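# Put one yellow sponge in each bench tote

## Task

Finish with exactly one yellow sponge inside each of the three totes on the bench, none of them overhanging a tote rim. Every yellow sponge not in a tote must rest on the top of the low shelf, where the spares start. The totes and the cartons beneath the bench must not be shifted or rotated. The robot must not tip over or be left leaning. Nothing counts as placed if it stays put only because the robot is holding it at the end.

## Robot and tools

Robot: a Hello Robot Stretch 3. It has a two-wheel base 0.33 m long and 0.34 m wide, a lift that carries the arm up and down a mast, and one telescoping arm that reaches out to the robot's RIGHT side, ending in a wrist and a two-finger gripper. The arm cannot move the gripper forward or back; the base must drive for that. On-the-spot turns pivot about the point midway between the drive wheels, 0.05 m behind the front edge. With the arm fully in and the wrist folded, the robot sweeps a 0.28 m radius circle when turning; an unfolded, level gripper reaches past that circle.

Frames: the base frame has its origin on the floor between the drive wheels, x forward, y left, z up. hand_pose is reported in it, located where the closed fingertips meet. With all wrist joints at zero, that hand frame has x pointing up, y pointing back along the arm toward the mast, z toward the robot's rear. Fingertips are round pads 0.04 m wide and sit slightly nearer the wrist when wide open. The odometry frame is the base frame as it was when the session began.

execute_actions: argument "actions" is a list holding one action or nothing (empty just reports state and pictures). Optional "cameras" lists any of head_camera, nav_camera, wrist_camera, or all; omitted or null means all, [] means none; an unknown name rejects the call. An action may contain:
- "base": exactly one of {"translate_m": d}, a relative drive of d metres straight from the current base position, forward positive, range -1 to 1; or {"rotate_rad": d}, a relative turn in place, counter-clockwise (left) positive, range -3.2 to 3.2. There is no sideways motion. Base offsets count from the base position in the latest state report.
- "joints": a single dictionary keyed by joint name, each value an absolute target: lift_m 0 to 1.1 (arm height on the mast, metres); arm_m 0 to 0.52 (extension, metres); wrist_yaw_rad -1.345 to 4.42 (0 along the arm, positive swings toward the front, 3.0 folds over the base); wrist_pitch_rad -1.57 to 0.451 (0 level, negative tips fingers down); wrist_roll_rad -2.911 to 2.911 (0 fingers side by side, level); gripper_m -0.089 to 0.179 (larger is wider; actual fingertip gap is smaller, by 0.007 nearly shut and 0.025 fully open, zero under 0.007); head_pan_rad -3.953 to 1.73 (0 ahead, positive left, -1.57 looks along the arm); head_tilt_rad -1.53 to 0.419 (negative looks down). Done tolerances: lift and arm ±0.004, wrist yaw and roll ±0.02, pitch ±0.05, gripper ±0.004, head ±0.02.
- "contact_limits": only {"arm_m": effort percent 1 to 100}; the arm halts with contact_stop when its effort reaches that value (negative when retracting). Lower is softer but too low stops immediately. It also caps holding force until the next action; values above the maximum get clipped.
All motions in an action begin together. No action exceeds 15 s. Anything left out of an action may keep driving toward its previous target. Bad keys or values reject the call with no motion, and once a result shows a stop, later motion, wait and finished_scene calls in that same reply are skipped.

wait: {"seconds": 0 to 10}; commands nothing new, returns the same report as an empty action.
zoom_image: {"camera": name, "region": [x0, y0, x1, y1]} in pixels of that camera's latest full image, top-left origin, at most 504 by 504.
finished_scene: {"scene": number}; closes the scene after the last command has been held, irreversibly, and reports success.

Result lines: base_status and joint_status tell how each commanded motion ended: done (for the base, wheels turned the commanded amount even if slipping), off_target (stopped short, may still push), contact_stop, time_out, torque_fault (the target is dropped and the joint holds its rest spot unless slack or off). on_its_own covers uncommanded parts; its "held at" is a target, not a position. motor_effort is percent of maximum, positive toward larger joint values, peak in brackets; readings carry fixed bias and noise. Positive wheel effort pushes forward. An effort at rest outside its normal range suggests pushing or carrying. contact_limits shows the active, default and max limit. lidar_m: 12 sectors of 30 degrees, the first straight ahead, going counter-clockwise (4th left, 7th behind, 10th right), distances in metres from the base origin in a plane 0.17 m above the floor, 0.15 to 12 m, "-" for nothing; it misses transparent items, low objects, thin legs and table tops, and the robot's body can mask sectors 5, 6, 9, 10. wrist_depth_mm (45 to 1000) and head_depth_mm (280 to 4000, image sideways) are 7x7 grids of median depth read from the top left. base_odometry uses wheel counts, so slip looks like motion; heading -3.142 to 3.142, left positive. turned_by_wheels and turned_by_imu give turn since the previous result. base_tilt in degrees, forward and right positive, with up to about 4 degrees fixed bias.

Cameras: head_camera and nav_camera ride on the pan-tilt head; wrist_camera is on the gripper.

Speed: the base is fast (0.30 m/s, 1.9 rad/s) only when stowed: lift_m under 0.30, arm_m under 0.03, wrist_yaw_rad over 2.54; otherwise 0.10 m/s and 0.63 rad/s.

Gripping: command gripper_m below the sponge's width to hold; lower squeezes more, though a stall guard eases force. Release by opening at least 0.02 past the contact value. The gripper reading does not prove a grasp; check cameras. To re-squeeze, send a changed value.

Cautions: fold or unfold the wrist only with lift_m between 0.32 and 0.95, pitch -0.4 and roll near 0; once folded, lift may go down to 0.25. With yaw below -0.4 keep pitch at -0.5 or lower. Arm and lift stop and go limp on firm contact; a limp lift may sag or keep pressing, and closing fingers on a surface pushes it up. Base, wrist and head do not stop on contact; wrist servos can overheat and go limp for 10 s. Pushing something rigid with the gripper above about 0.45 m, a second push after a contact stop, raising the arm contact limit, driving while gripping or hooking something fixed, or snagging furniture (especially reversing) can tip the robot. If tilted, back off in small steps, free the gripper, and lower lift_m to about 0.2. Avoid dropping, slamming or hard-pushing objects, and do not bump the totes or cartons. Loose objects may occasionally be nudged by outside forces.

Each tool is called in YAML: its name, and indented under it one key for each argument.

## Session

execute_actions:
  actions: []

Scene clock: 0.00 s.
base_odometry: x=+0.000 y=+0.000 heading=+0.000 (m, m, rad; odometry frame)
turned_by_wheels: +0.000 (rad since the last result)
turned_by_imu: +0.000 (rad since the last result)
base_tilt: forward=-2.3 right=-0.9 (deg)
lidar_m: 2.33 2.00 2.23 1.18 1.17 1.35 2.17 2.06 2.04 1.07 1.07 1.17
head_depth_mm: 1822 2356 2406 2401 2432 2469 2183 / 1792 2628 2628 2643 2629 2638 2171 / 1789 2515 2529 2518 2547 2489 2190 / 1787 2391 2415 2374 2407 2376 2215 / 1780 2327 2316 2304 2305 2279 2210 / 1759 2255 2215 2216 2203 2206 2173 / 1754 2160 2117 2139 2122 2117 2096
base_status: not commanded
joint_positions: lift_m=+0.535 arm_m=-0.002 wrist_yaw_rad=+2.822 wrist_pitch_rad=-0.635 wrist_roll_rad=-0.003 gripper_m=+0.037 head_pan_rad=-0.003 head_tilt_rad=+0.012
joint_status: not commanded
motor_effort: left_wheel=+0 right_wheel=+0 lift_m=+26 arm_m=+1 wrist_yaw_rad=+0 wrist_pitch_rad=+4 wrist_roll_rad=+0 gripper_m=+0 head_pan_rad=+0 head_tilt_rad=+2 (%)
hand_pose: x=+0.0392 y=+0.0396 z=+0.5020 quat_wxyz=(+0.325, +0.697, +0.112, +0.629) (m; base frame)
wrist_depth_mm: - - - - - - - / - - - - - - - / - - - - - - - / - - 957 933 950 915 878 / 847 833 849 834 822 793 766 / 770 726 - 710 - 711 684 / 669 650 - 632 622 618 612
pictures: head_camera (sideways: a quarter turn clockwise sets it upright), nav_camera (sideways: a quarter turn counterclockwise sets it upright), wrist_camera
Images, in order (width x height): head_camera 896x504, nav_camera 672x504, wrist_camera 644x364.

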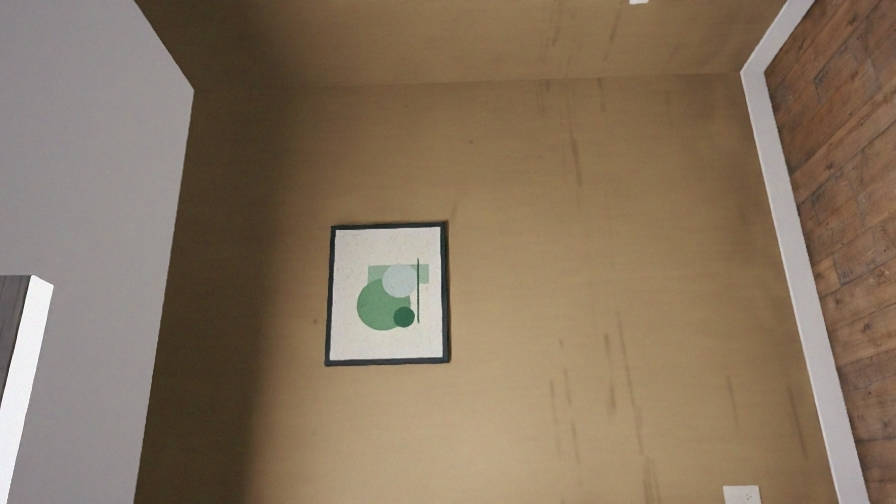

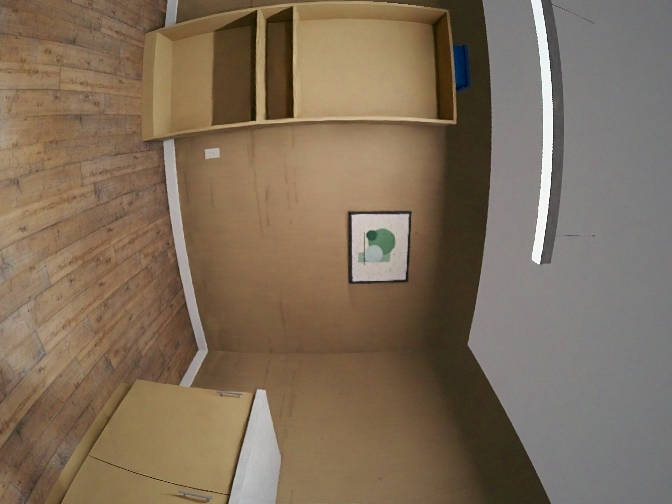

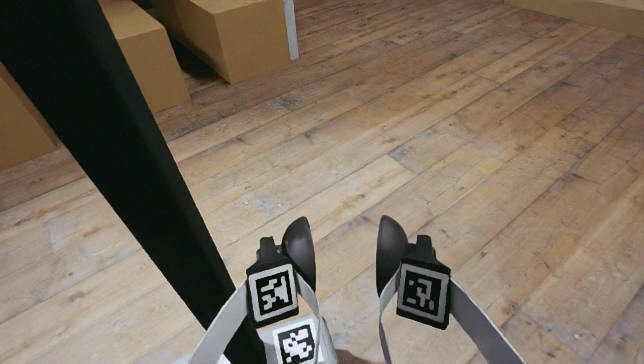

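execute_actions:
  actions:
    - {"joints":{"head_pan_rad":1.7,"head_tilt_rad":-0.5}}
  cameras: ["head_camera","nav_camera"]

execute_actions:
  actions:
    - {"joints":{"head_pan_rad":-2.6,"head_tilt_rad":-0.5}}
  cameras: ["head_camera","nav_camera"]

Scene clock: 10.50 s.
base_odometry: x=+0.000 y=+0.000 heading=+0.000 (m, m, rad; odometry frame)
turned_by_wheels: +0.000 (rad since the last result)
turned_by_imu: +0.000 (rad since the last result)
base_tilt: forward=-2.4 right=-0.9 (deg)
lidar_m: 2.33 2.00 2.22 1.18 1.17 1.34 2.17 2.06 2.04 1.07 1.06 1.18
head_depth_mm: 1937 2108 2281 2508 1958 1538 1271 / 1904 2068 1539 2405 1634 1549 1276 / 1850 2004 1416 2280 1635 1538 1277 / 1803 1957 1436 2230 1841 1544 1279 / 1749 1910 1318 2191 1586 1513 1288 / 1716 1847 1254 2175 1793 1526 1321 / 1672 1788 1135 2144 - - -
base_status: not commanded
joint_positions: lift_m=+0.535 arm_m=-0.002 wrist_yaw_rad=+2.822 wrist_pitch_rad=-0.635 wrist_roll_rad=-0.003 gripper_m=+0.037 head_pan_rad=+1.693 head_tilt_rad=-0.493
joint_status: all done
motor_effort: left_wheel=+0(0) right_wheel=+0(0) lift_m=+26(26) arm_m=+1(1) wrist_yaw_rad=+0(0) wrist_pitch_rad=+4(4) wrist_roll_rad=+0(0) gripper_m=+2(2) head_pan_rad=+5(64) head_tilt_rad=-3(27) (%)
hand_pose: x=+0.0392 y=+0.0396 z=+0.5020 quat_wxyz=(+0.325, +0.697, +0.112, +0.629) (m; base frame)
wrist_depth_mm: - - - - - - - / - - - - - - - / - - - - - - - / - - 992 957 947 908 871 / 855 841 848 841 818 791 789 / 751 721 - 725 - 697 681 / 663 663 - 636 623 627 607
pictures: head_camera (sideways: a quarter turn clockwise sets it upright), nav_camera (sideways: a quarter turn counterclockwise sets it upright)
Images, in order (width x height): head_camera 896x504, nav_camera 672x504.

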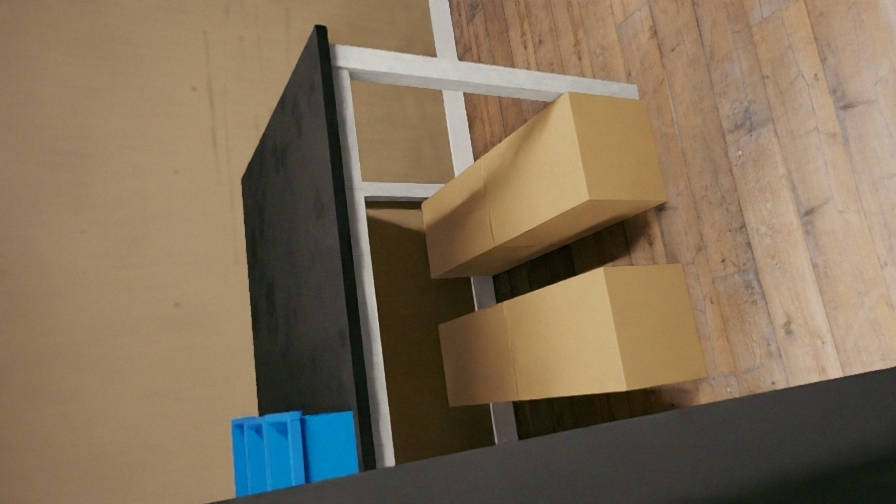

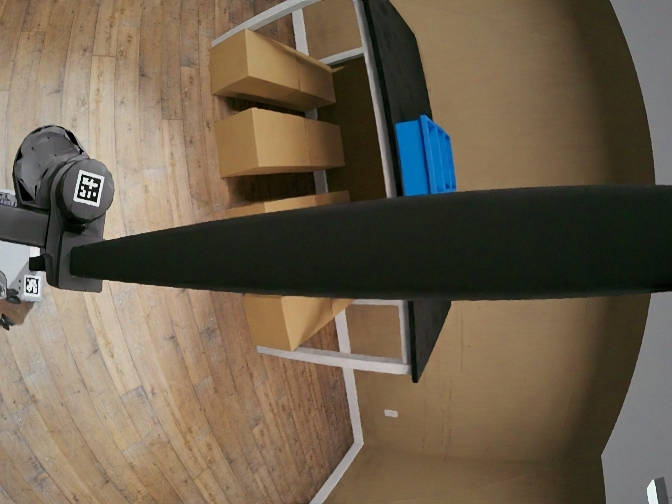

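Scene clock: 13.00 s.
base_odometry: x=+0.000 y=+0.000 heading=+0.000 (m, m, rad; odometry frame)
turned_by_wheels: +0.000 (rad since the last result)
turned_by_imu: +0.000 (rad since the last result)
base_tilt: forward=-2.2 right=-0.9 (deg)
lidar_m: 2.33 2.00 2.22 1.18 1.17 1.35 2.18 2.06 2.04 1.07 1.06 1.18
head_depth_mm: 1973 2148 2283 2348 1966 1547 1273 / 2013 2182 2310 2310 1958 1560 1272 / 2051 2218 2386 2373 1984 1560 1277 / 2076 2271 2413 2421 1986 1553 1281 / 2133 2323 2533 2690 2010 1547 1285 / 2140 2376 2608 2749 2005 1569 1287 / 2192 2379 2635 2815 1992 1567 1294
base_status: not commanded
joint_positions: lift_m=+0.535 arm_m=-0.002 wrist_yaw_rad=+2.822 wrist_pitch_rad=-0.635 wrist_roll_rad=-0.003 gripper_m=+0.037 head_pan_rad=-2.593 head_tilt_rad=-0.494
joint_status: all done
motor_effort: left_wheel=+0(1) right_wheel=+0(0) lift_m=+26(26) arm_m=+1(1) wrist_yaw_rad=+0(0) wrist_pitch_rad=+4(4) wrist_roll_rad=+0(0) gripper_m=+1(1) head_pan_rad=-5(61) head_tilt_rad=-3(6) (%)
hand_pose: x=+0.0392 y=+0.0396 z=+0.5020 quat_wxyz=(+0.325, +0.697, +0.112, +0.629) (m; base frame)
wrist_depth_mm: - - - - - - - / - - - - - - - / - - - - - - - / - - 971 973 933 913 905 / 860 839 834 817 806 799 774 / 744 743 - 717 - 700 688 / 660 648 - 645 626 618 613
pictures: head_camera (sideways: a quarter turn clockwise sets it upright), nav_camera (sideways: a quarter turn counterclockwise sets it upright)
Images, in order (width x height): head_camera 896x504, nav_camera 672x504.

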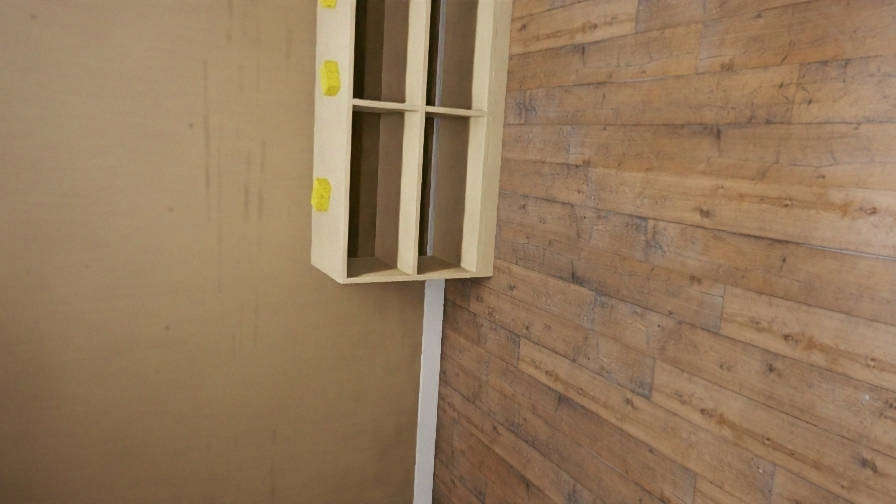

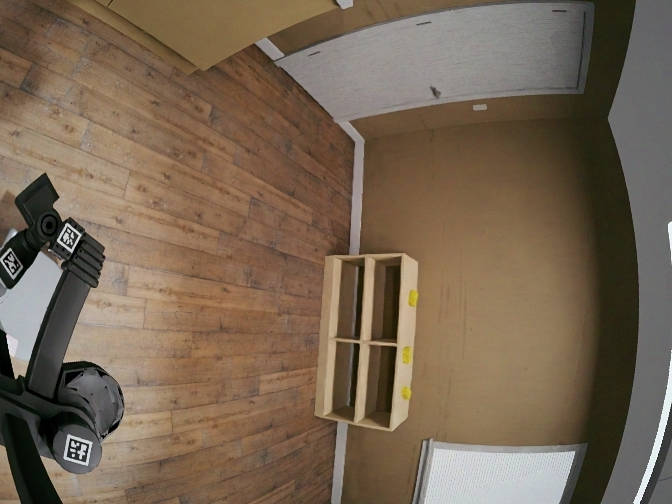

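execute_actions:
  actions:
    - {"base":{"rotate_rad":1.96},"joints":{"head_pan_rad":0,"head_tilt_rad":-0.7,"wrist_pitch_rad":-0.4,"wrist_yaw_rad":3,"lift_m":0.28}}
  cameras: ["head_camera","nav_camera"]

execute_actions:
  actions:
    - {"base":{"translate_m":0.75}}
  cameras: ["head_camera","nav_camera"]

Scene clock: 23.80 s.
base_odometry: x=+0.000 y=+0.000 heading=+1.960 (m, m, rad; odometry frame)
turned_by_wheels: +1.960 (rad since the last result)
turned_by_imu: +1.965 (rad since the last result)
base_tilt: forward=-2.4 right=-0.9 (deg)
lidar_m: 1.17 1.22 2.18 2.06 2.29 1.10 1.06 1.12 1.57 2.00 2.22 1.25
head_depth_mm: 1701 1211 2108 1562 1594 1339 1156 / 1718 1219 2128 1862 1617 1343 1161 / 1738 1230 2111 1579 1579 1348 1162 / 1703 1096 2161 1730 1600 1349 1165 / 1677 1093 2112 1725 1608 1356 1162 / 1706 1098 2169 1598 1596 1355 1170 / 1732 1270 2124 1815 1636 1360 1168
base_status: done
joint_positions: lift_m=+0.280 arm_m=-0.002 wrist_yaw_rad=+2.998 wrist_pitch_rad=-0.421 wrist_roll_rad=-0.003 gripper_m=+0.037 head_pan_rad=-0.007 head_tilt_rad=-0.691
joint_status: all done
motor_effort: left_wheel=-1(6) right_wheel=+2(6) lift_m=+18(19) arm_m=+1(1) wrist_yaw_rad=+1(0) wrist_pitch_rad=+7(9) wrist_roll_rad=+1(0) gripper_m=+0(0) head_pan_rad=+5(59) head_tilt_rad=-4(18) (%)
hand_pose: x=+0.0108 y=+0.0792 z=+0.2924 quat_wxyz=(+0.197, +0.699, +0.098, +0.680) (m; base frame)
wrist_depth_mm: - - - - - - - / - - - - - - - / - - - - - - 993 / 867 828 830 785 780 762 737 / 664 654 - 636 639 610 601 / 551 547 - 543 - 514 501 / 469 - - - 439 435 432
pictures: head_camera (sideways: a quarter turn clockwise sets it upright), nav_camera (sideways: a quarter turn counterclockwise sets it upright)
Images, in order (width x height): head_camera 896x504, nav_camera 672x504.

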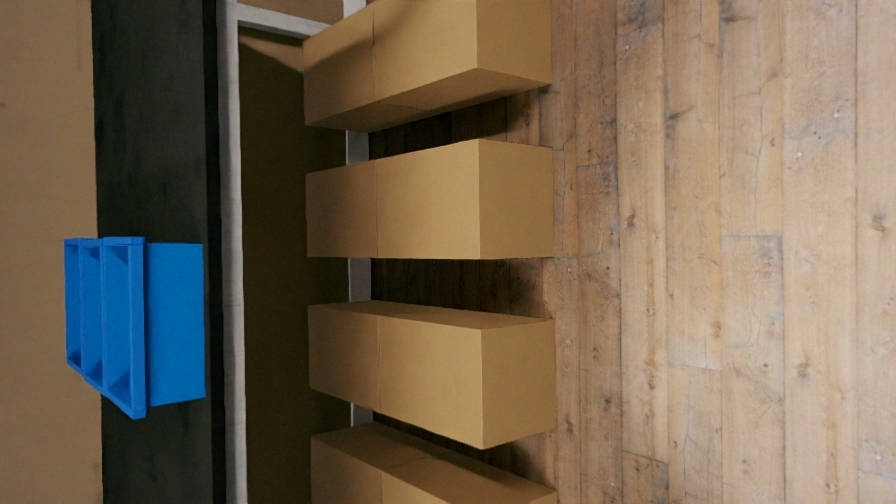

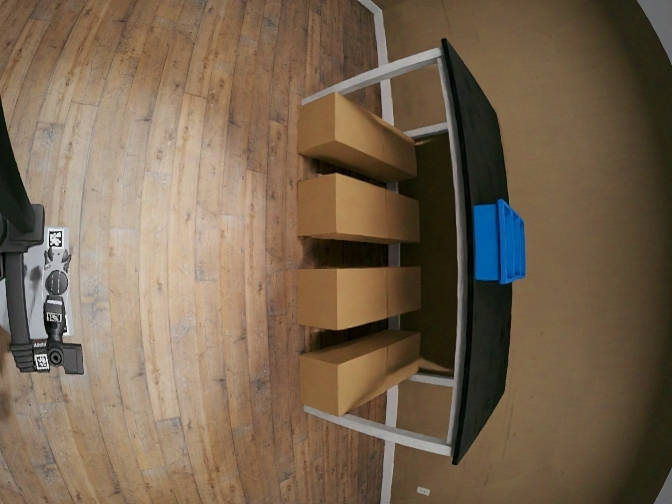

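Scene clock: 28.07 s.
base_odometry: x=-0.284 y=+0.694 heading=+1.960 (m, m, rad; odometry frame)
turned_by_wheels: +0.000 (rad since the last result)
turned_by_imu: -0.003 (rad since the last result)
base_tilt: forward=-2.3 right=-0.9 (deg)
lidar_m: 0.42 0.46 0.61 2.21 2.13 1.86 1.81 1.90 2.09 2.05 0.61 0.43
head_depth_mm: 1109 1126 769 578 1268 1278 1128 / 1106 1130 769 582 1231 1062 972 / 1113 1142 738 563 1205 1068 975 / 1109 789 614 499 1246 1120 1098 / 1108 790 616 500 1278 1284 1144 / 1105 791 619 501 1217 1072 980 / 1107 1177 619 503 1211 1079 981
base_status: done
joint_positions: lift_m=+0.280 arm_m=-0.002 wrist_yaw_rad=+2.999 wrist_pitch_rad=-0.420 wrist_roll_rad=-0.003 gripper_m=+0.037 head_pan_rad=-0.007 head_tilt_rad=-0.692
joint_status: not commanded
motor_effort: left_wheel=-1(3) right_wheel=+1(8) lift_m=+18(18) arm_m=+0(1) wrist_yaw_rad=+1(1) wrist_pitch_rad=+7(7) wrist_roll_rad=+0(0) gripper_m=+2(1) head_pan_rad=+5(5) head_tilt_rad=-3(3) (%)
hand_pose: x=+0.0107 y=+0.0793 z=+0.2926 quat_wxyz=(+0.197, +0.699, +0.098, +0.681) (m; base frame)
wrist_depth_mm: - - - - - 911 852 / - - - - - 768 510 / - - - - - 812 496 / 862 830 831 784 787 724 502 / 661 662 - 644 647 609 510 / 547 540 - 539 - 510 488 / 469 - - - 440 442 435
pictures: head_camera (sideways: a quarter turn clockwise sets it upright), nav_camera (sideways: a quarter turn counterclockwise sets it upright)
Images, in order (width x height): head_camera 896x504, nav_camera 672x504.

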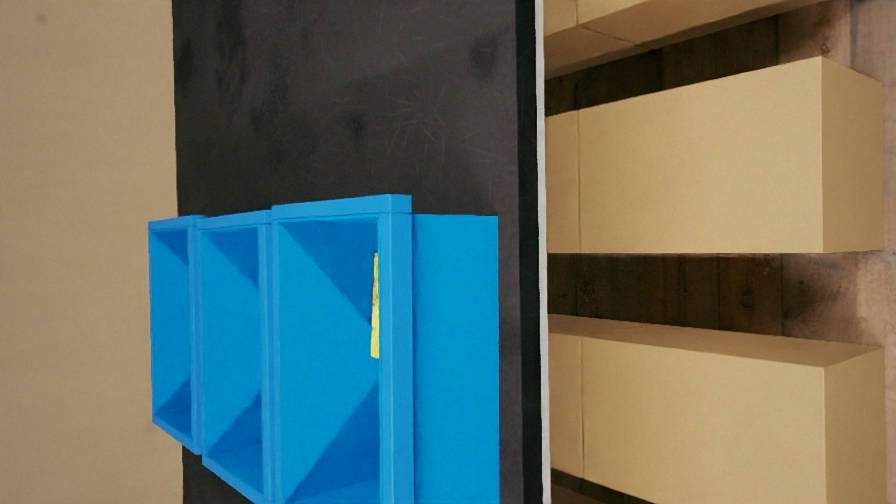

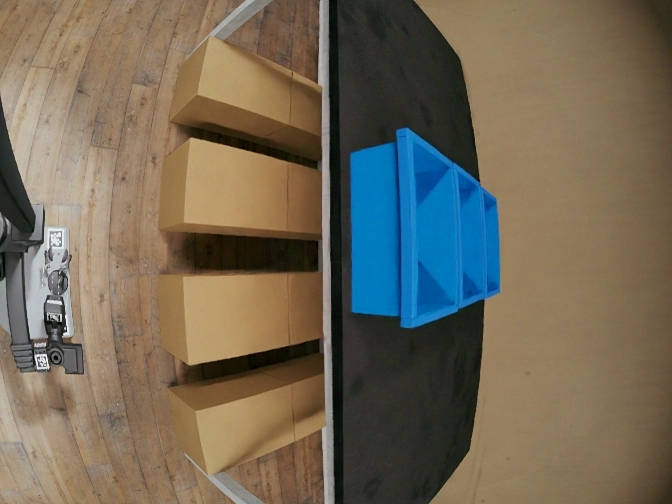

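execute_actions:
  actions:
    - {"joints":{"lift_m":0.9,"wrist_yaw_rad":0}}
  cameras: ["nav_camera"]

execute_actions:
  actions:
    - {"base":{"translate_m":0.17},"joints":{"lift_m":1.1,"wrist_pitch_rad":0}}
  cameras: []

execute_actions:
  actions:
    - {"base":{"rotate_rad":1.57},"joints":{"head_pan_rad":-1.57,"head_tilt_rad":-0.8}}

execute_actions:
  actions:
    - {"base":{"translate_m":0.16},"joints":{"arm_m":0.2,"wrist_pitch_rad":-0.25}}

Scene clock: 43.30 s.
base_odometry: x=-0.284 y=+0.694 heading=+1.960 (m, m, rad; odometry frame)
turned_by_wheels: +0.000 (rad since the last result)
turned_by_imu: -0.001 (rad since the last result)
base_tilt: forward=-2.5 right=-0.9 (deg)
lidar_m: 0.42 0.46 0.61 2.20 2.13 1.86 1.81 1.90 2.09 2.05 0.61 0.43
head_depth_mm: 1114 1120 765 581 1276 1278 1130 / 1108 1134 768 582 1232 1060 968 / 1105 1143 740 564 1206 1068 974 / 1105 788 615 497 1244 1120 1093 / 1109 791 617 501 1280 1281 1137 / 1112 793 621 500 1216 1070 978 / 1106 1176 620 501 1224 1075 986
base_status: not commanded
joint_positions: lift_m=+0.900 arm_m=-0.002 wrist_yaw_rad=+0.002 wrist_pitch_rad=-0.420 wrist_roll_rad=-0.003 gripper_m=+0.037 head_pan_rad=-0.007 head_tilt_rad=-0.692
joint_status: all done
motor_effort: left_wheel=+0(1) right_wheel=+2(1) lift_m=+33(35) arm_m=+0(0) wrist_yaw_rad=-1(4) wrist_pitch_rad=+7(7) wrist_roll_rad=+0(0) gripper_m=+0(1) head_pan_rad=+5(5) head_tilt_rad=-4(3) (%)
hand_pose: x=-0.0211 y=-0.3668 z=+0.9119 quat_wxyz=(+0.693, +0.148, -0.690, -0.147) (m; base frame)
wrist_depth_mm: - - - - - - - / 559 - - - - - - / 562 - - - - - - / - - - - - - - / - - - - - - - / - - - - - - - / 883 873 - - - - -
pictures: nav_camera (sideways: a quarter turn counterclockwise sets it upright)
Images, in order (width x height): nav_camera 672x504.

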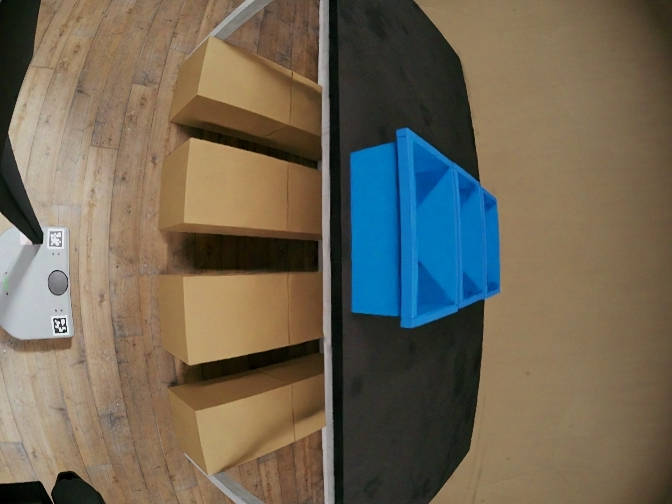

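Scene clock: 46.40 s.
base_odometry: x=-0.349 y=+0.851 heading=+1.960 (m, m, rad; odometry frame)
turned_by_wheels: +0.000 (rad since the last result)
turned_by_imu: -0.001 (rad since the last result)
base_tilt: forward=-2.3 right=-1.0 (deg)
lidar_m: 0.25 0.31 0.36 2.05 2.28 2.04 1.98 2.07 2.15 2.04 0.35 0.26
head_depth_mm: 964 1044 766 580 467 408 1128 / 967 1045 769 580 468 409 914 / 967 1047 737 479 356 410 915 / 964 825 629 488 356 393 1113 / 965 829 641 489 357 393 1141 / 963 825 638 502 358 395 922 / 963 1036 630 504 360 396 927
base_status: done
joint_positions: lift_m=+1.099 arm_m=-0.002 wrist_yaw_rad=+0.002 wrist_pitch_rad=-0.023 wrist_roll_rad=-0.003 gripper_m=+0.037 head_pan_rad=-0.007 head_tilt_rad=-0.692
joint_status: all done
motor_effort: left_wheel=-1(4) right_wheel=+1(6) lift_m=+33(33) arm_m=+1(1) wrist_yaw_rad=-1(1) wrist_pitch_rad=+8(8) wrist_roll_rad=+0(1) gripper_m=+1(0) head_pan_rad=+4(5) head_tilt_rad=-4(4) (%)
hand_pose: x=-0.0210 y=-0.3982 z=+1.2076 quat_wxyz=(+0.708, +0.009, -0.706, -0.008) (m; base frame)
wrist_depth_mm: - - - - - - - / - - - - - - - / - - - - - - - / - - - - - - - / - - - - - - - / - - - - - - - / 600 600 - - - - -
pictures: none
No camera images: the call's "cameras" was empty. Leave "cameras" out to get every camera's image.

Scene clock: 49.83 s.
base_odometry: x=-0.349 y=+0.851 heading=-2.754 (m, m, rad; odometry frame)
turned_by_wheels: +1.570 (rad since the last result)
turned_by_imu: +1.576 (rad since the last result)
base_tilt: forward=-2.3 right=-1.0 (deg)
lidar_m: 2.04 2.18 2.04 1.98 2.07 2.15 2.04 0.35 0.26 0.25 0.31 0.36
head_depth_mm: - - - 475 428 1221 1059 / - - - - 430 990 900 / - - - - 411 989 902 / - - 479 452 398 1203 1088 / 972 641 479 453 401 1208 1106 / 978 643 480 517 403 995 911 / 995 640 481 519 406 1001 910
base_status: done
joint_positions: lift_m=+1.099 arm_m=-0.002 wrist_yaw_rad=+0.001 wrist_pitch_rad=-0.023 wrist_roll_rad=-0.003 gripper_m=+0.037 head_pan_rad=-1.563 head_tilt_rad=-0.790
joint_status: all done
motor_effort: left_wheel=-1(5) right_wheel=+2(3) lift_m=+33(33) arm_m=+1(1) wrist_yaw_rad=-1(1) wrist_pitch_rad=+8(8) wrist_roll_rad=+0(0) gripper_m=+0(1) head_pan_rad=-5(63) head_tilt_rad=-4(15) (%)
hand_pose: x=-0.0212 y=-0.3982 z=+1.2076 quat_wxyz=(+0.708, +0.009, -0.706, -0.008) (m; base frame)
wrist_depth_mm: 978 918 920 901 882 860 829 / 986 973 937 915 911 900 865 / - - 999 971 912 947 886 / - - 990 965 986 964 928 / - - - 996 971 952 966 / 820 804 523 675 - 754 746 / 606 455 476 462 549 568 558
pictures: head_camera (sideways: a quarter turn clockwise sets it upright), nav_camera (sideways: a quarter turn counterclockwise sets it upright), wrist_camera
Images, in order (width x height): head_camera 896x504, nav_camera 672x504, wrist_camera 644x364.

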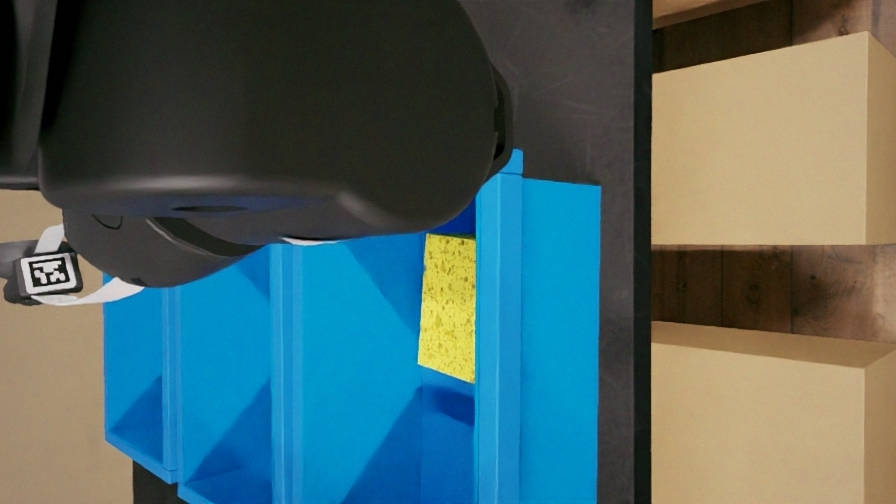

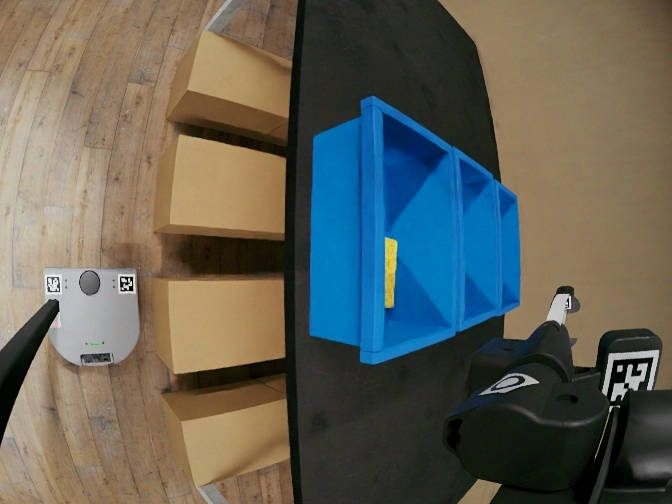

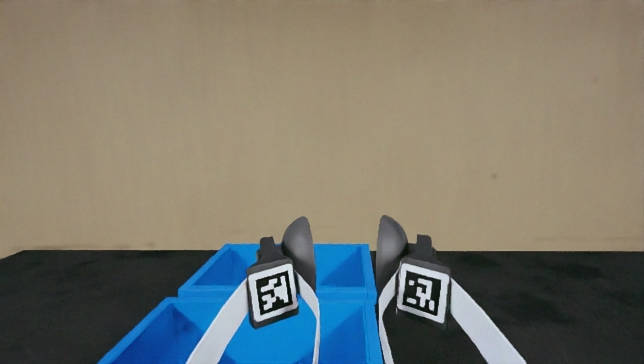

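Scene clock: 52.77 s.
base_odometry: x=-0.497 y=+0.791 heading=-2.754 (m, m, rad; odometry frame)
turned_by_wheels: +0.000 (rad since the last result)
turned_by_imu: -0.001 (rad since the last result)
base_tilt: forward=-2.4 right=-0.8 (deg)
lidar_m: 1.88 2.03 2.67 1.98 2.07 2.30 0.92 0.35 0.29 0.26 0.27 0.37
head_depth_mm: 1007 629 481 447 403 1008 900 / 774 643 481 449 404 1004 917 / - 631 481 515 406 1259 1102 / 951 641 483 514 407 1059 939 / 993 653 483 471 407 1013 905 / 997 875 654 374 433 1023 906 / 995 882 658 524 435 1235 1110
base_status: done
joint_positions: lift_m=+1.099 arm_m=+0.200 wrist_yaw_rad=+0.001 wrist_pitch_rad=-0.265 wrist_roll_rad=-0.003 gripper_m=+0.037 head_pan_rad=-1.563 head_tilt_rad=-0.790
joint_status: all done
motor_effort: left_wheel=-1(3) right_wheel=+2(4) lift_m=+33(33) arm_m=+3(3) wrist_yaw_rad=+0(1) wrist_pitch_rad=+5(7) wrist_roll_rad=+0(0) gripper_m=+1(0) head_pan_rad=-5(5) head_tilt_rad=-4(5) (%)
hand_pose: x=-0.0213 y=-0.5857 z=+1.1471 quat_wxyz=(+0.702, +0.094, -0.700, -0.093) (m; base frame)
wrist_depth_mm: 709 706 692 668 667 652 638 / 770 736 718 720 704 683 685 / 831 812 789 759 738 736 727 / 860 847 819 804 785 768 755 / 660 658 634 500 486 476 591 / 521 508 501 317 - 306 473 / 422 419 299 289 283 276 270
pictures: head_camera (sideways: a quarter turn clockwise sets it upright), nav_camera (sideways: a quarter turn counterclockwise sets it upright), wrist_camera
Images, in order (width x height): head_camera 896x504, nav_camera 672x504, wrist_camera 644x364.

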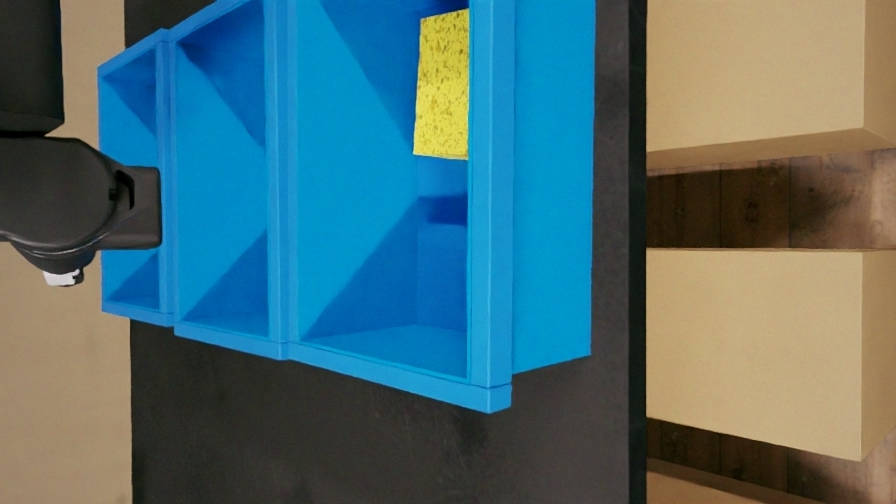

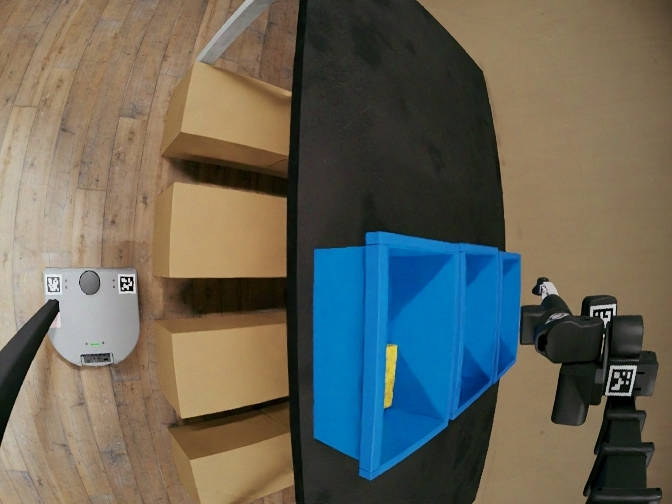

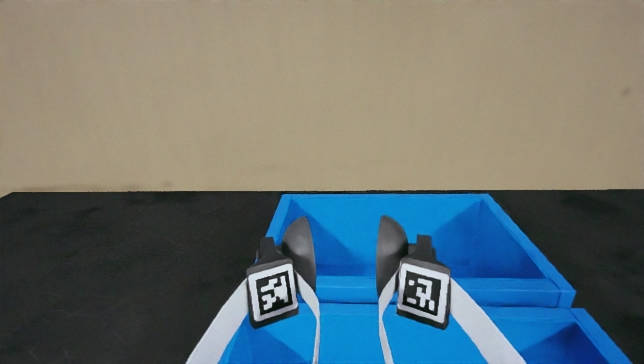

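execute_actions:
  actions:
    - {"base":{"translate_m":-0.06},"joints":{"arm_m":0.25,"wrist_pitch_rad":-0.5,"gripper_m":0.12}}
  cameras: ["wrist_camera"]

execute_actions:
  actions:
    - {"joints":{"wrist_pitch_rad":-0.78}}

Scene clock: 66.33 s.
base_odometry: x=-0.442 y=+0.813 heading=-2.754 (m, m, rad; odometry frame)
turned_by_wheels: +0.000 (rad since the last result)
turned_by_imu: +0.000 (rad since the last result)
base_tilt: forward=-2.3 right=-1.1 (deg)
lidar_m: 1.94 2.08 2.67 1.98 2.08 2.24 2.14 0.35 0.27 0.31 0.27 0.37
head_depth_mm: 993 861 480 383 402 1008 898 / 986 625 480 462 400 1011 899 / - 630 481 451 403 1055 984 / 955 642 482 501 404 1255 1117 / 969 642 481 516 405 1017 908 / 992 691 482 492 406 1019 906 / 991 881 658 373 415 1214 912
base_status: done
joint_positions: lift_m=+1.099 arm_m=+0.250 wrist_yaw_rad=+0.001 wrist_pitch_rad=-0.512 wrist_roll_rad=-0.003 gripper_m=+0.120 head_pan_rad=-1.563 head_tilt_rad=-0.790
joint_status: all done
motor_effort: left_wheel=-1(3) right_wheel=+1(4) lift_m=+33(33) arm_m=+3(4) wrist_yaw_rad=+0(0) wrist_pitch_rad=+4(7) wrist_roll_rad=+0(1) gripper_m=+1(82) head_pan_rad=-5(5) head_tilt_rad=-4(5) (%)
hand_pose: x=-0.0214 y=-0.6063 z=+1.0910 quat_wxyz=(+0.685, +0.180, -0.683, -0.179) (m; base frame)
wrist_depth_mm: 675 657 649 636 630 617 614 / 734 726 721 712 683 683 663 / 686 679 457 442 430 616 590 / 544 520 405 477 459 462 477 / 448 441 279 275 267 266 401 / 379 241 272 265 259 - 346 / 325 235 311 304 297 252 304
pictures: wrist_camera
Images, in order (width x height): wrist_camera 644x364.

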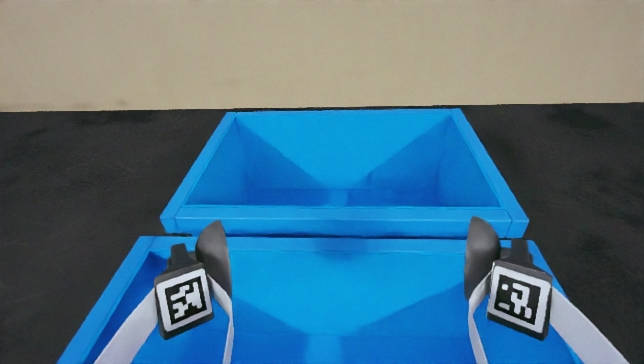

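Scene clock: 67.27 s.
base_odometry: x=-0.442 y=+0.813 heading=-2.754 (m, m, rad; odometry frame)
turned_by_wheels: +0.000 (rad since the last result)
turned_by_imu: +0.000 (rad since the last result)
base_tilt: forward=-2.2 right=-1.0 (deg)
lidar_m: 1.94 2.08 2.67 1.98 2.07 2.24 2.14 0.35 0.27 0.31 0.27 0.37
head_depth_mm: 995 857 479 384 401 1006 899 / 986 625 480 462 401 1008 901 / - 642 480 450 403 1058 978 / 983 644 481 501 404 1260 1123 / 971 657 482 515 406 1021 908 / 991 692 482 492 406 1021 908 / 995 887 657 373 415 1225 906
base_status: not commanded
joint_positions: lift_m=+1.099 arm_m=+0.250 wrist_yaw_rad=+0.001 wrist_pitch_rad=-0.788 wrist_roll_rad=-0.003 gripper_m=+0.120 head_pan_rad=-1.563 head_tilt_rad=-0.790
joint_status: all done
motor_effort: left_wheel=-1(0) right_wheel=+2(2) lift_m=+33(33) arm_m=+4(4) wrist_yaw_rad=+0(0) wrist_pitch_rad=+3(5) wrist_roll_rad=+0(0) gripper_m=+3(1) head_pan_rad=-5(5) head_tilt_rad=-4(4) (%)
hand_pose: x=-0.0215 y=-0.5584 z=+1.0389 quat_wxyz=(+0.654, +0.272, -0.652, -0.271) (m; base frame)
wrist_depth_mm: 596 574 384 398 393 351 503 / 490 469 337 436 392 251 429 / 427 246 244 239 236 225 382 / 371 240 286 284 276 248 329 / 316 238 318 313 306 228 186 / 181 226 283 281 278 - 161 / 176 241 260 258 252 246 148
pictures: head_camera (sideways: a quarter turn clockwise sets it upright), nav_camera (sideways: a quarter turn counterclockwise sets it upright), wrist_camera
Images, in order (width x height): head_camera 896x504, nav_camera 672x504, wrist_camera 644x364.

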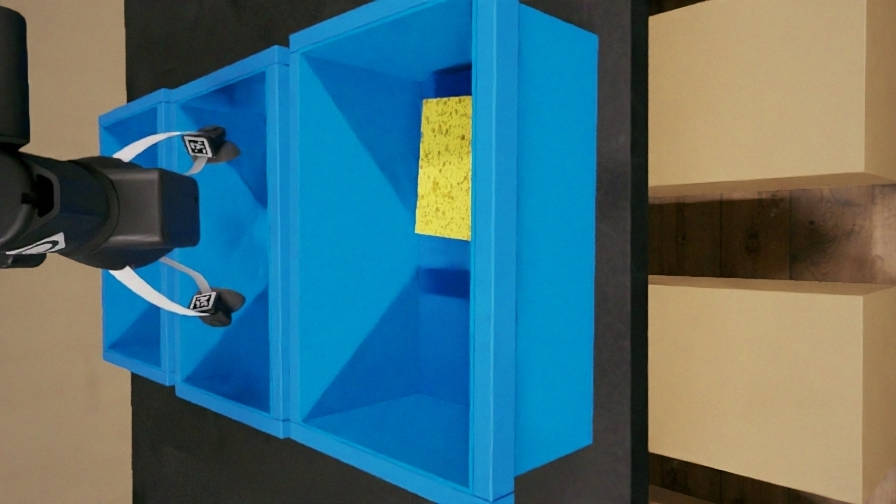

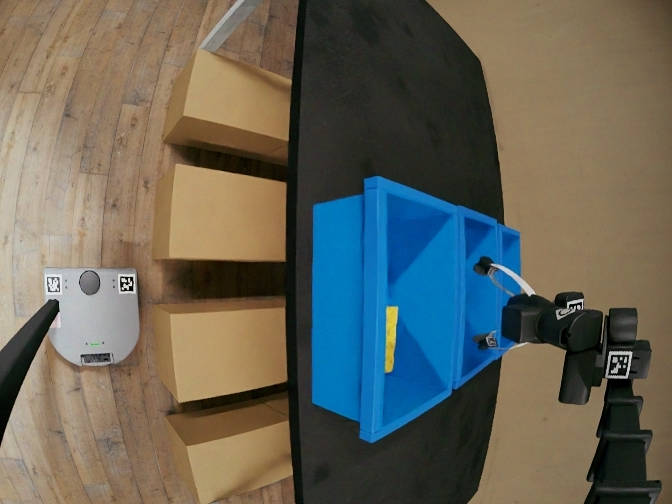

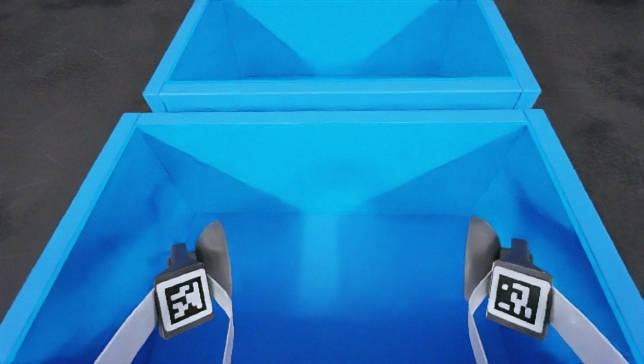

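execute_actions:
  actions:
    - {"joints":{"wrist_pitch_rad":-0.5}}
  cameras: []

execute_actions:
  actions:
    - {"joints":{"arm_m":0.05}}
  cameras: []

execute_actions:
  actions:
    - {"joints":{"wrist_pitch_rad":-0.75}}
  cameras: ["wrist_camera"]

execute_actions:
  actions:
    - {"base":{"translate_m":1.0},"joints":{"wrist_pitch_rad":-0.3,"head_pan_rad":0.3}}
  cameras: ["nav_camera","head_camera"]

Scene clock: 80.77 s.
base_odometry: x=-0.442 y=+0.813 heading=-2.754 (m, m, rad; odometry frame)
turned_by_wheels: +0.000 (rad since the last result)
turned_by_imu: +0.000 (rad since the last result)
base_tilt: forward=-2.3 right=-1.0 (deg)
lidar_m: 1.94 2.08 2.68 1.98 2.08 2.24 2.14 0.35 0.27 0.31 0.27 0.37
head_depth_mm: 996 855 479 383 401 1011 896 / 988 627 481 463 401 1009 900 / - 629 481 450 403 1054 980 / 959 642 481 501 404 1263 1124 / 972 640 481 517 405 1022 905 / 996 693 482 492 406 1021 905 / 993 889 660 373 416 1220 909
base_status: not commanded
joint_positions: lift_m=+1.099 arm_m=+0.250 wrist_yaw_rad=+0.001 wrist_pitch_rad=-0.520 wrist_roll_rad=-0.003 gripper_m=+0.120 head_pan_rad=-1.563 head_tilt_rad=-0.790
joint_status: all done
motor_effort: left_wheel=-1(1) right_wheel=+2(1) lift_m=+33(33) arm_m=+3(3) wrist_yaw_rad=+0(0) wrist_pitch_rad=+7(6) wrist_roll_rad=+0(1) gripper_m=+1(0) head_pan_rad=-4(5) head_tilt_rad=-5(5) (%)
hand_pose: x=-0.0214 y=-0.6051 z=+1.0892 quat_wxyz=(+0.685, +0.183, -0.682, -0.182) (m; base frame)
wrist_depth_mm: 668 660 651 638 627 620 613 / 744 734 724 693 690 679 673 / 683 658 445 433 424 596 592 / 544 525 364 475 461 354 478 / 442 418 259 271 267 270 395 / 373 235 275 268 265 - 343 / 318 238 308 305 299 253 302
pictures: none
No camera images: the call's "cameras" was empty. Leave "cameras" out to get every camera's image.

Scene clock: 83.47 s.
base_odometry: x=-0.442 y=+0.813 heading=-2.754 (m, m, rad; odometry frame)
turned_by_wheels: +0.000 (rad since the last result)
turned_by_imu: +0.000 (rad since the last result)
base_tilt: forward=-2.1 right=-1.0 (deg)
lidar_m: 1.94 2.09 2.67 1.98 2.08 2.25 2.14 0.35 0.27 0.31 0.27 0.37
head_depth_mm: - - 457 383 401 1010 895 / - - - 462 402 1012 899 / - - - 451 404 1056 973 / 948 788 482 501 404 1267 1121 / 972 639 482 517 405 1016 907 / 992 693 482 491 406 1019 905 / 994 883 659 373 415 1217 911
base_status: not commanded
joint_positions: lift_m=+1.099 arm_m=+0.050 wrist_yaw_rad=+0.001 wrist_pitch_rad=-0.519 wrist_roll_rad=-0.003 gripper_m=+0.120 head_pan_rad=-1.563 head_tilt_rad=-0.790
joint_status: all done
motor_effort: left_wheel=-1(0) right_wheel=+1(2) lift_m=+33(33) arm_m=-2(3) wrist_yaw_rad=+0(0) wrist_pitch_rad=+7(7) wrist_roll_rad=+0(0) gripper_m=-1(0) head_pan_rad=-5(5) head_tilt_rad=-4(4) (%)
hand_pose: x=-0.0214 y=-0.4057 z=+1.0894 quat_wxyz=(+0.685, +0.182, -0.682, -0.181) (m; base frame)
wrist_depth_mm: 869 880 870 827 816 799 804 / 920 920 862 610 591 808 778 / 693 654 424 421 416 600 598 / 542 523 435 463 447 465 473 / 442 410 266 261 257 306 400 / 377 238 249 242 234 - 346 / 320 239 299 293 278 250 304
pictures: none
No camera images: the call's "cameras" was empty. Leave "cameras" out to get every camera's image.

Scene clock: 84.37 s.
base_odometry: x=-0.442 y=+0.813 heading=-2.754 (m, m, rad; odometry frame)
turned_by_wheels: +0.000 (rad since the last result)
turned_by_imu: +0.000 (rad since the last result)
base_tilt: forward=-2.3 right=-1.0 (deg)
lidar_m: 1.93 2.09 2.68 1.98 2.08 2.25 2.13 0.35 0.27 0.31 0.27 0.37
head_depth_mm: - - 457 384 402 1012 902 / - - - 449 402 1010 902 / - - - 438 403 1054 977 / 950 641 - 500 405 1248 1116 / 979 646 482 516 406 1021 904 / 992 694 482 492 407 1021 907 / 994 885 657 373 416 1221 908
base_status: not commanded
joint_positions: lift_m=+1.099 arm_m=+0.050 wrist_yaw_rad=+0.001 wrist_pitch_rad=-0.758 wrist_roll_rad=-0.003 gripper_m=+0.120 head_pan_rad=-1.563 head_tilt_rad=-0.790
joint_status: all done
motor_effort: left_wheel=-1(1) right_wheel=+2(2) lift_m=+33(33) arm_m=-2(2) wrist_yaw_rad=+0(1) wrist_pitch_rad=+3(7) wrist_roll_rad=+0(0) gripper_m=+0(1) head_pan_rad=-5(5) head_tilt_rad=-4(4) (%)
hand_pose: x=-0.0215 y=-0.3647 z=+1.0438 quat_wxyz=(+0.658, +0.262, -0.655, -0.261) (m; base frame)
wrist_depth_mm: 645 615 380 375 365 539 538 / 524 502 409 428 407 318 455 / 441 255 251 246 240 242 395 / 382 240 251 244 238 222 347 / 331 244 310 305 296 226 296 / 184 228 288 285 239 - 170 / 181 245 267 228 216 224 150
pictures: wrist_camera
Images, in order (width x height): wrist_camera 644x364.

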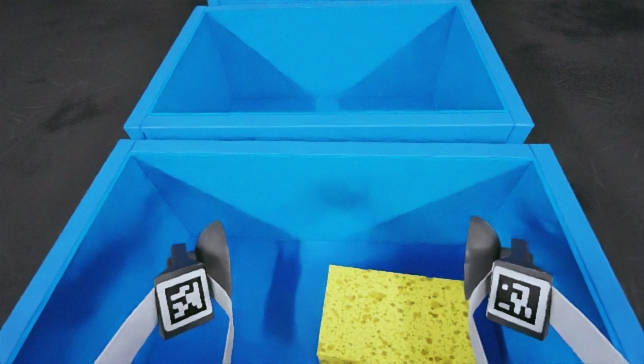

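Scene clock: 95.87 s.
base_odometry: x=-1.367 y=+0.435 heading=-2.754 (m, m, rad; odometry frame)
turned_by_wheels: +0.000 (rad since the last result)
turned_by_imu: -0.005 (rad since the last result)
base_tilt: forward=-2.4 right=-0.9 (deg)
lidar_m: 0.95 1.21 1.65 2.02 2.04 2.86 1.12 0.38 0.31 0.68 1.25 1.37
head_depth_mm: 1071 1207 1393 1646 1491 1268 1117 / 1108 1259 1453 1679 1493 1287 1124 / 1142 1301 1268 1536 1483 1280 1123 / 1172 1348 1227 1441 1498 1287 1125 / 1210 1390 1250 1565 1497 1280 1132 / 1254 1415 1338 1600 1503 1296 1128 / 1295 1467 1309 1652 1501 1294 1136
base_status: done
joint_positions: lift_m=+1.099 arm_m=+0.050 wrist_yaw_rad=+0.001 wrist_pitch_rad=-0.322 wrist_roll_rad=-0.003 gripper_m=+0.120 head_pan_rad=+0.293 head_tilt_rad=-0.790
joint_status: all done
motor_effort: left_wheel=-1(5) right_wheel=+2(5) lift_m=+33(33) arm_m=-2(2) wrist_yaw_rad=-1(0) wrist_pitch_rad=+8(10) wrist_roll_rad=+1(0) gripper_m=+0(0) head_pan_rad=+5(60) head_tilt_rad=-5(4) (%)
hand_pose: x=-0.0213 y=-0.4307 z=+1.1335 quat_wxyz=(+0.699, +0.114, -0.697, -0.113) (m; base frame)
wrist_depth_mm: 879 846 869 833 812 794 771 / 952 930 890 884 874 865 854 / - - 965 958 927 903 916 / - - - - 737 708 711 / - - - - 583 579 537 / - - - - 468 - 440 / - - - - 402 362 371
pictures: head_camera (sideways: a quarter turn clockwise sets it upright), nav_camera (sideways: a quarter turn counterclockwise sets it upright)
Images, in order (width x height): head_camera 896x504, nav_camera 672x504.

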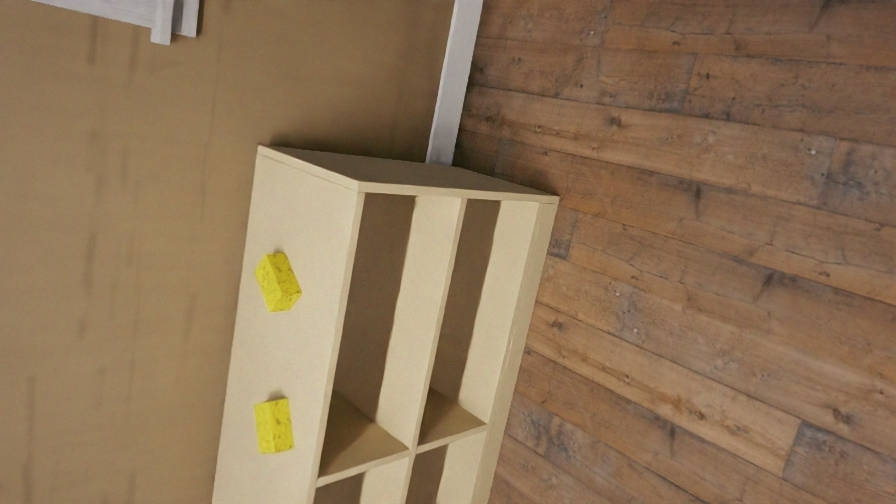

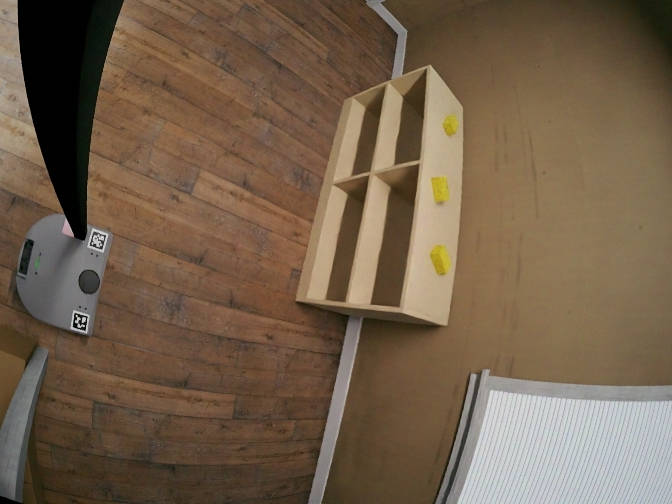

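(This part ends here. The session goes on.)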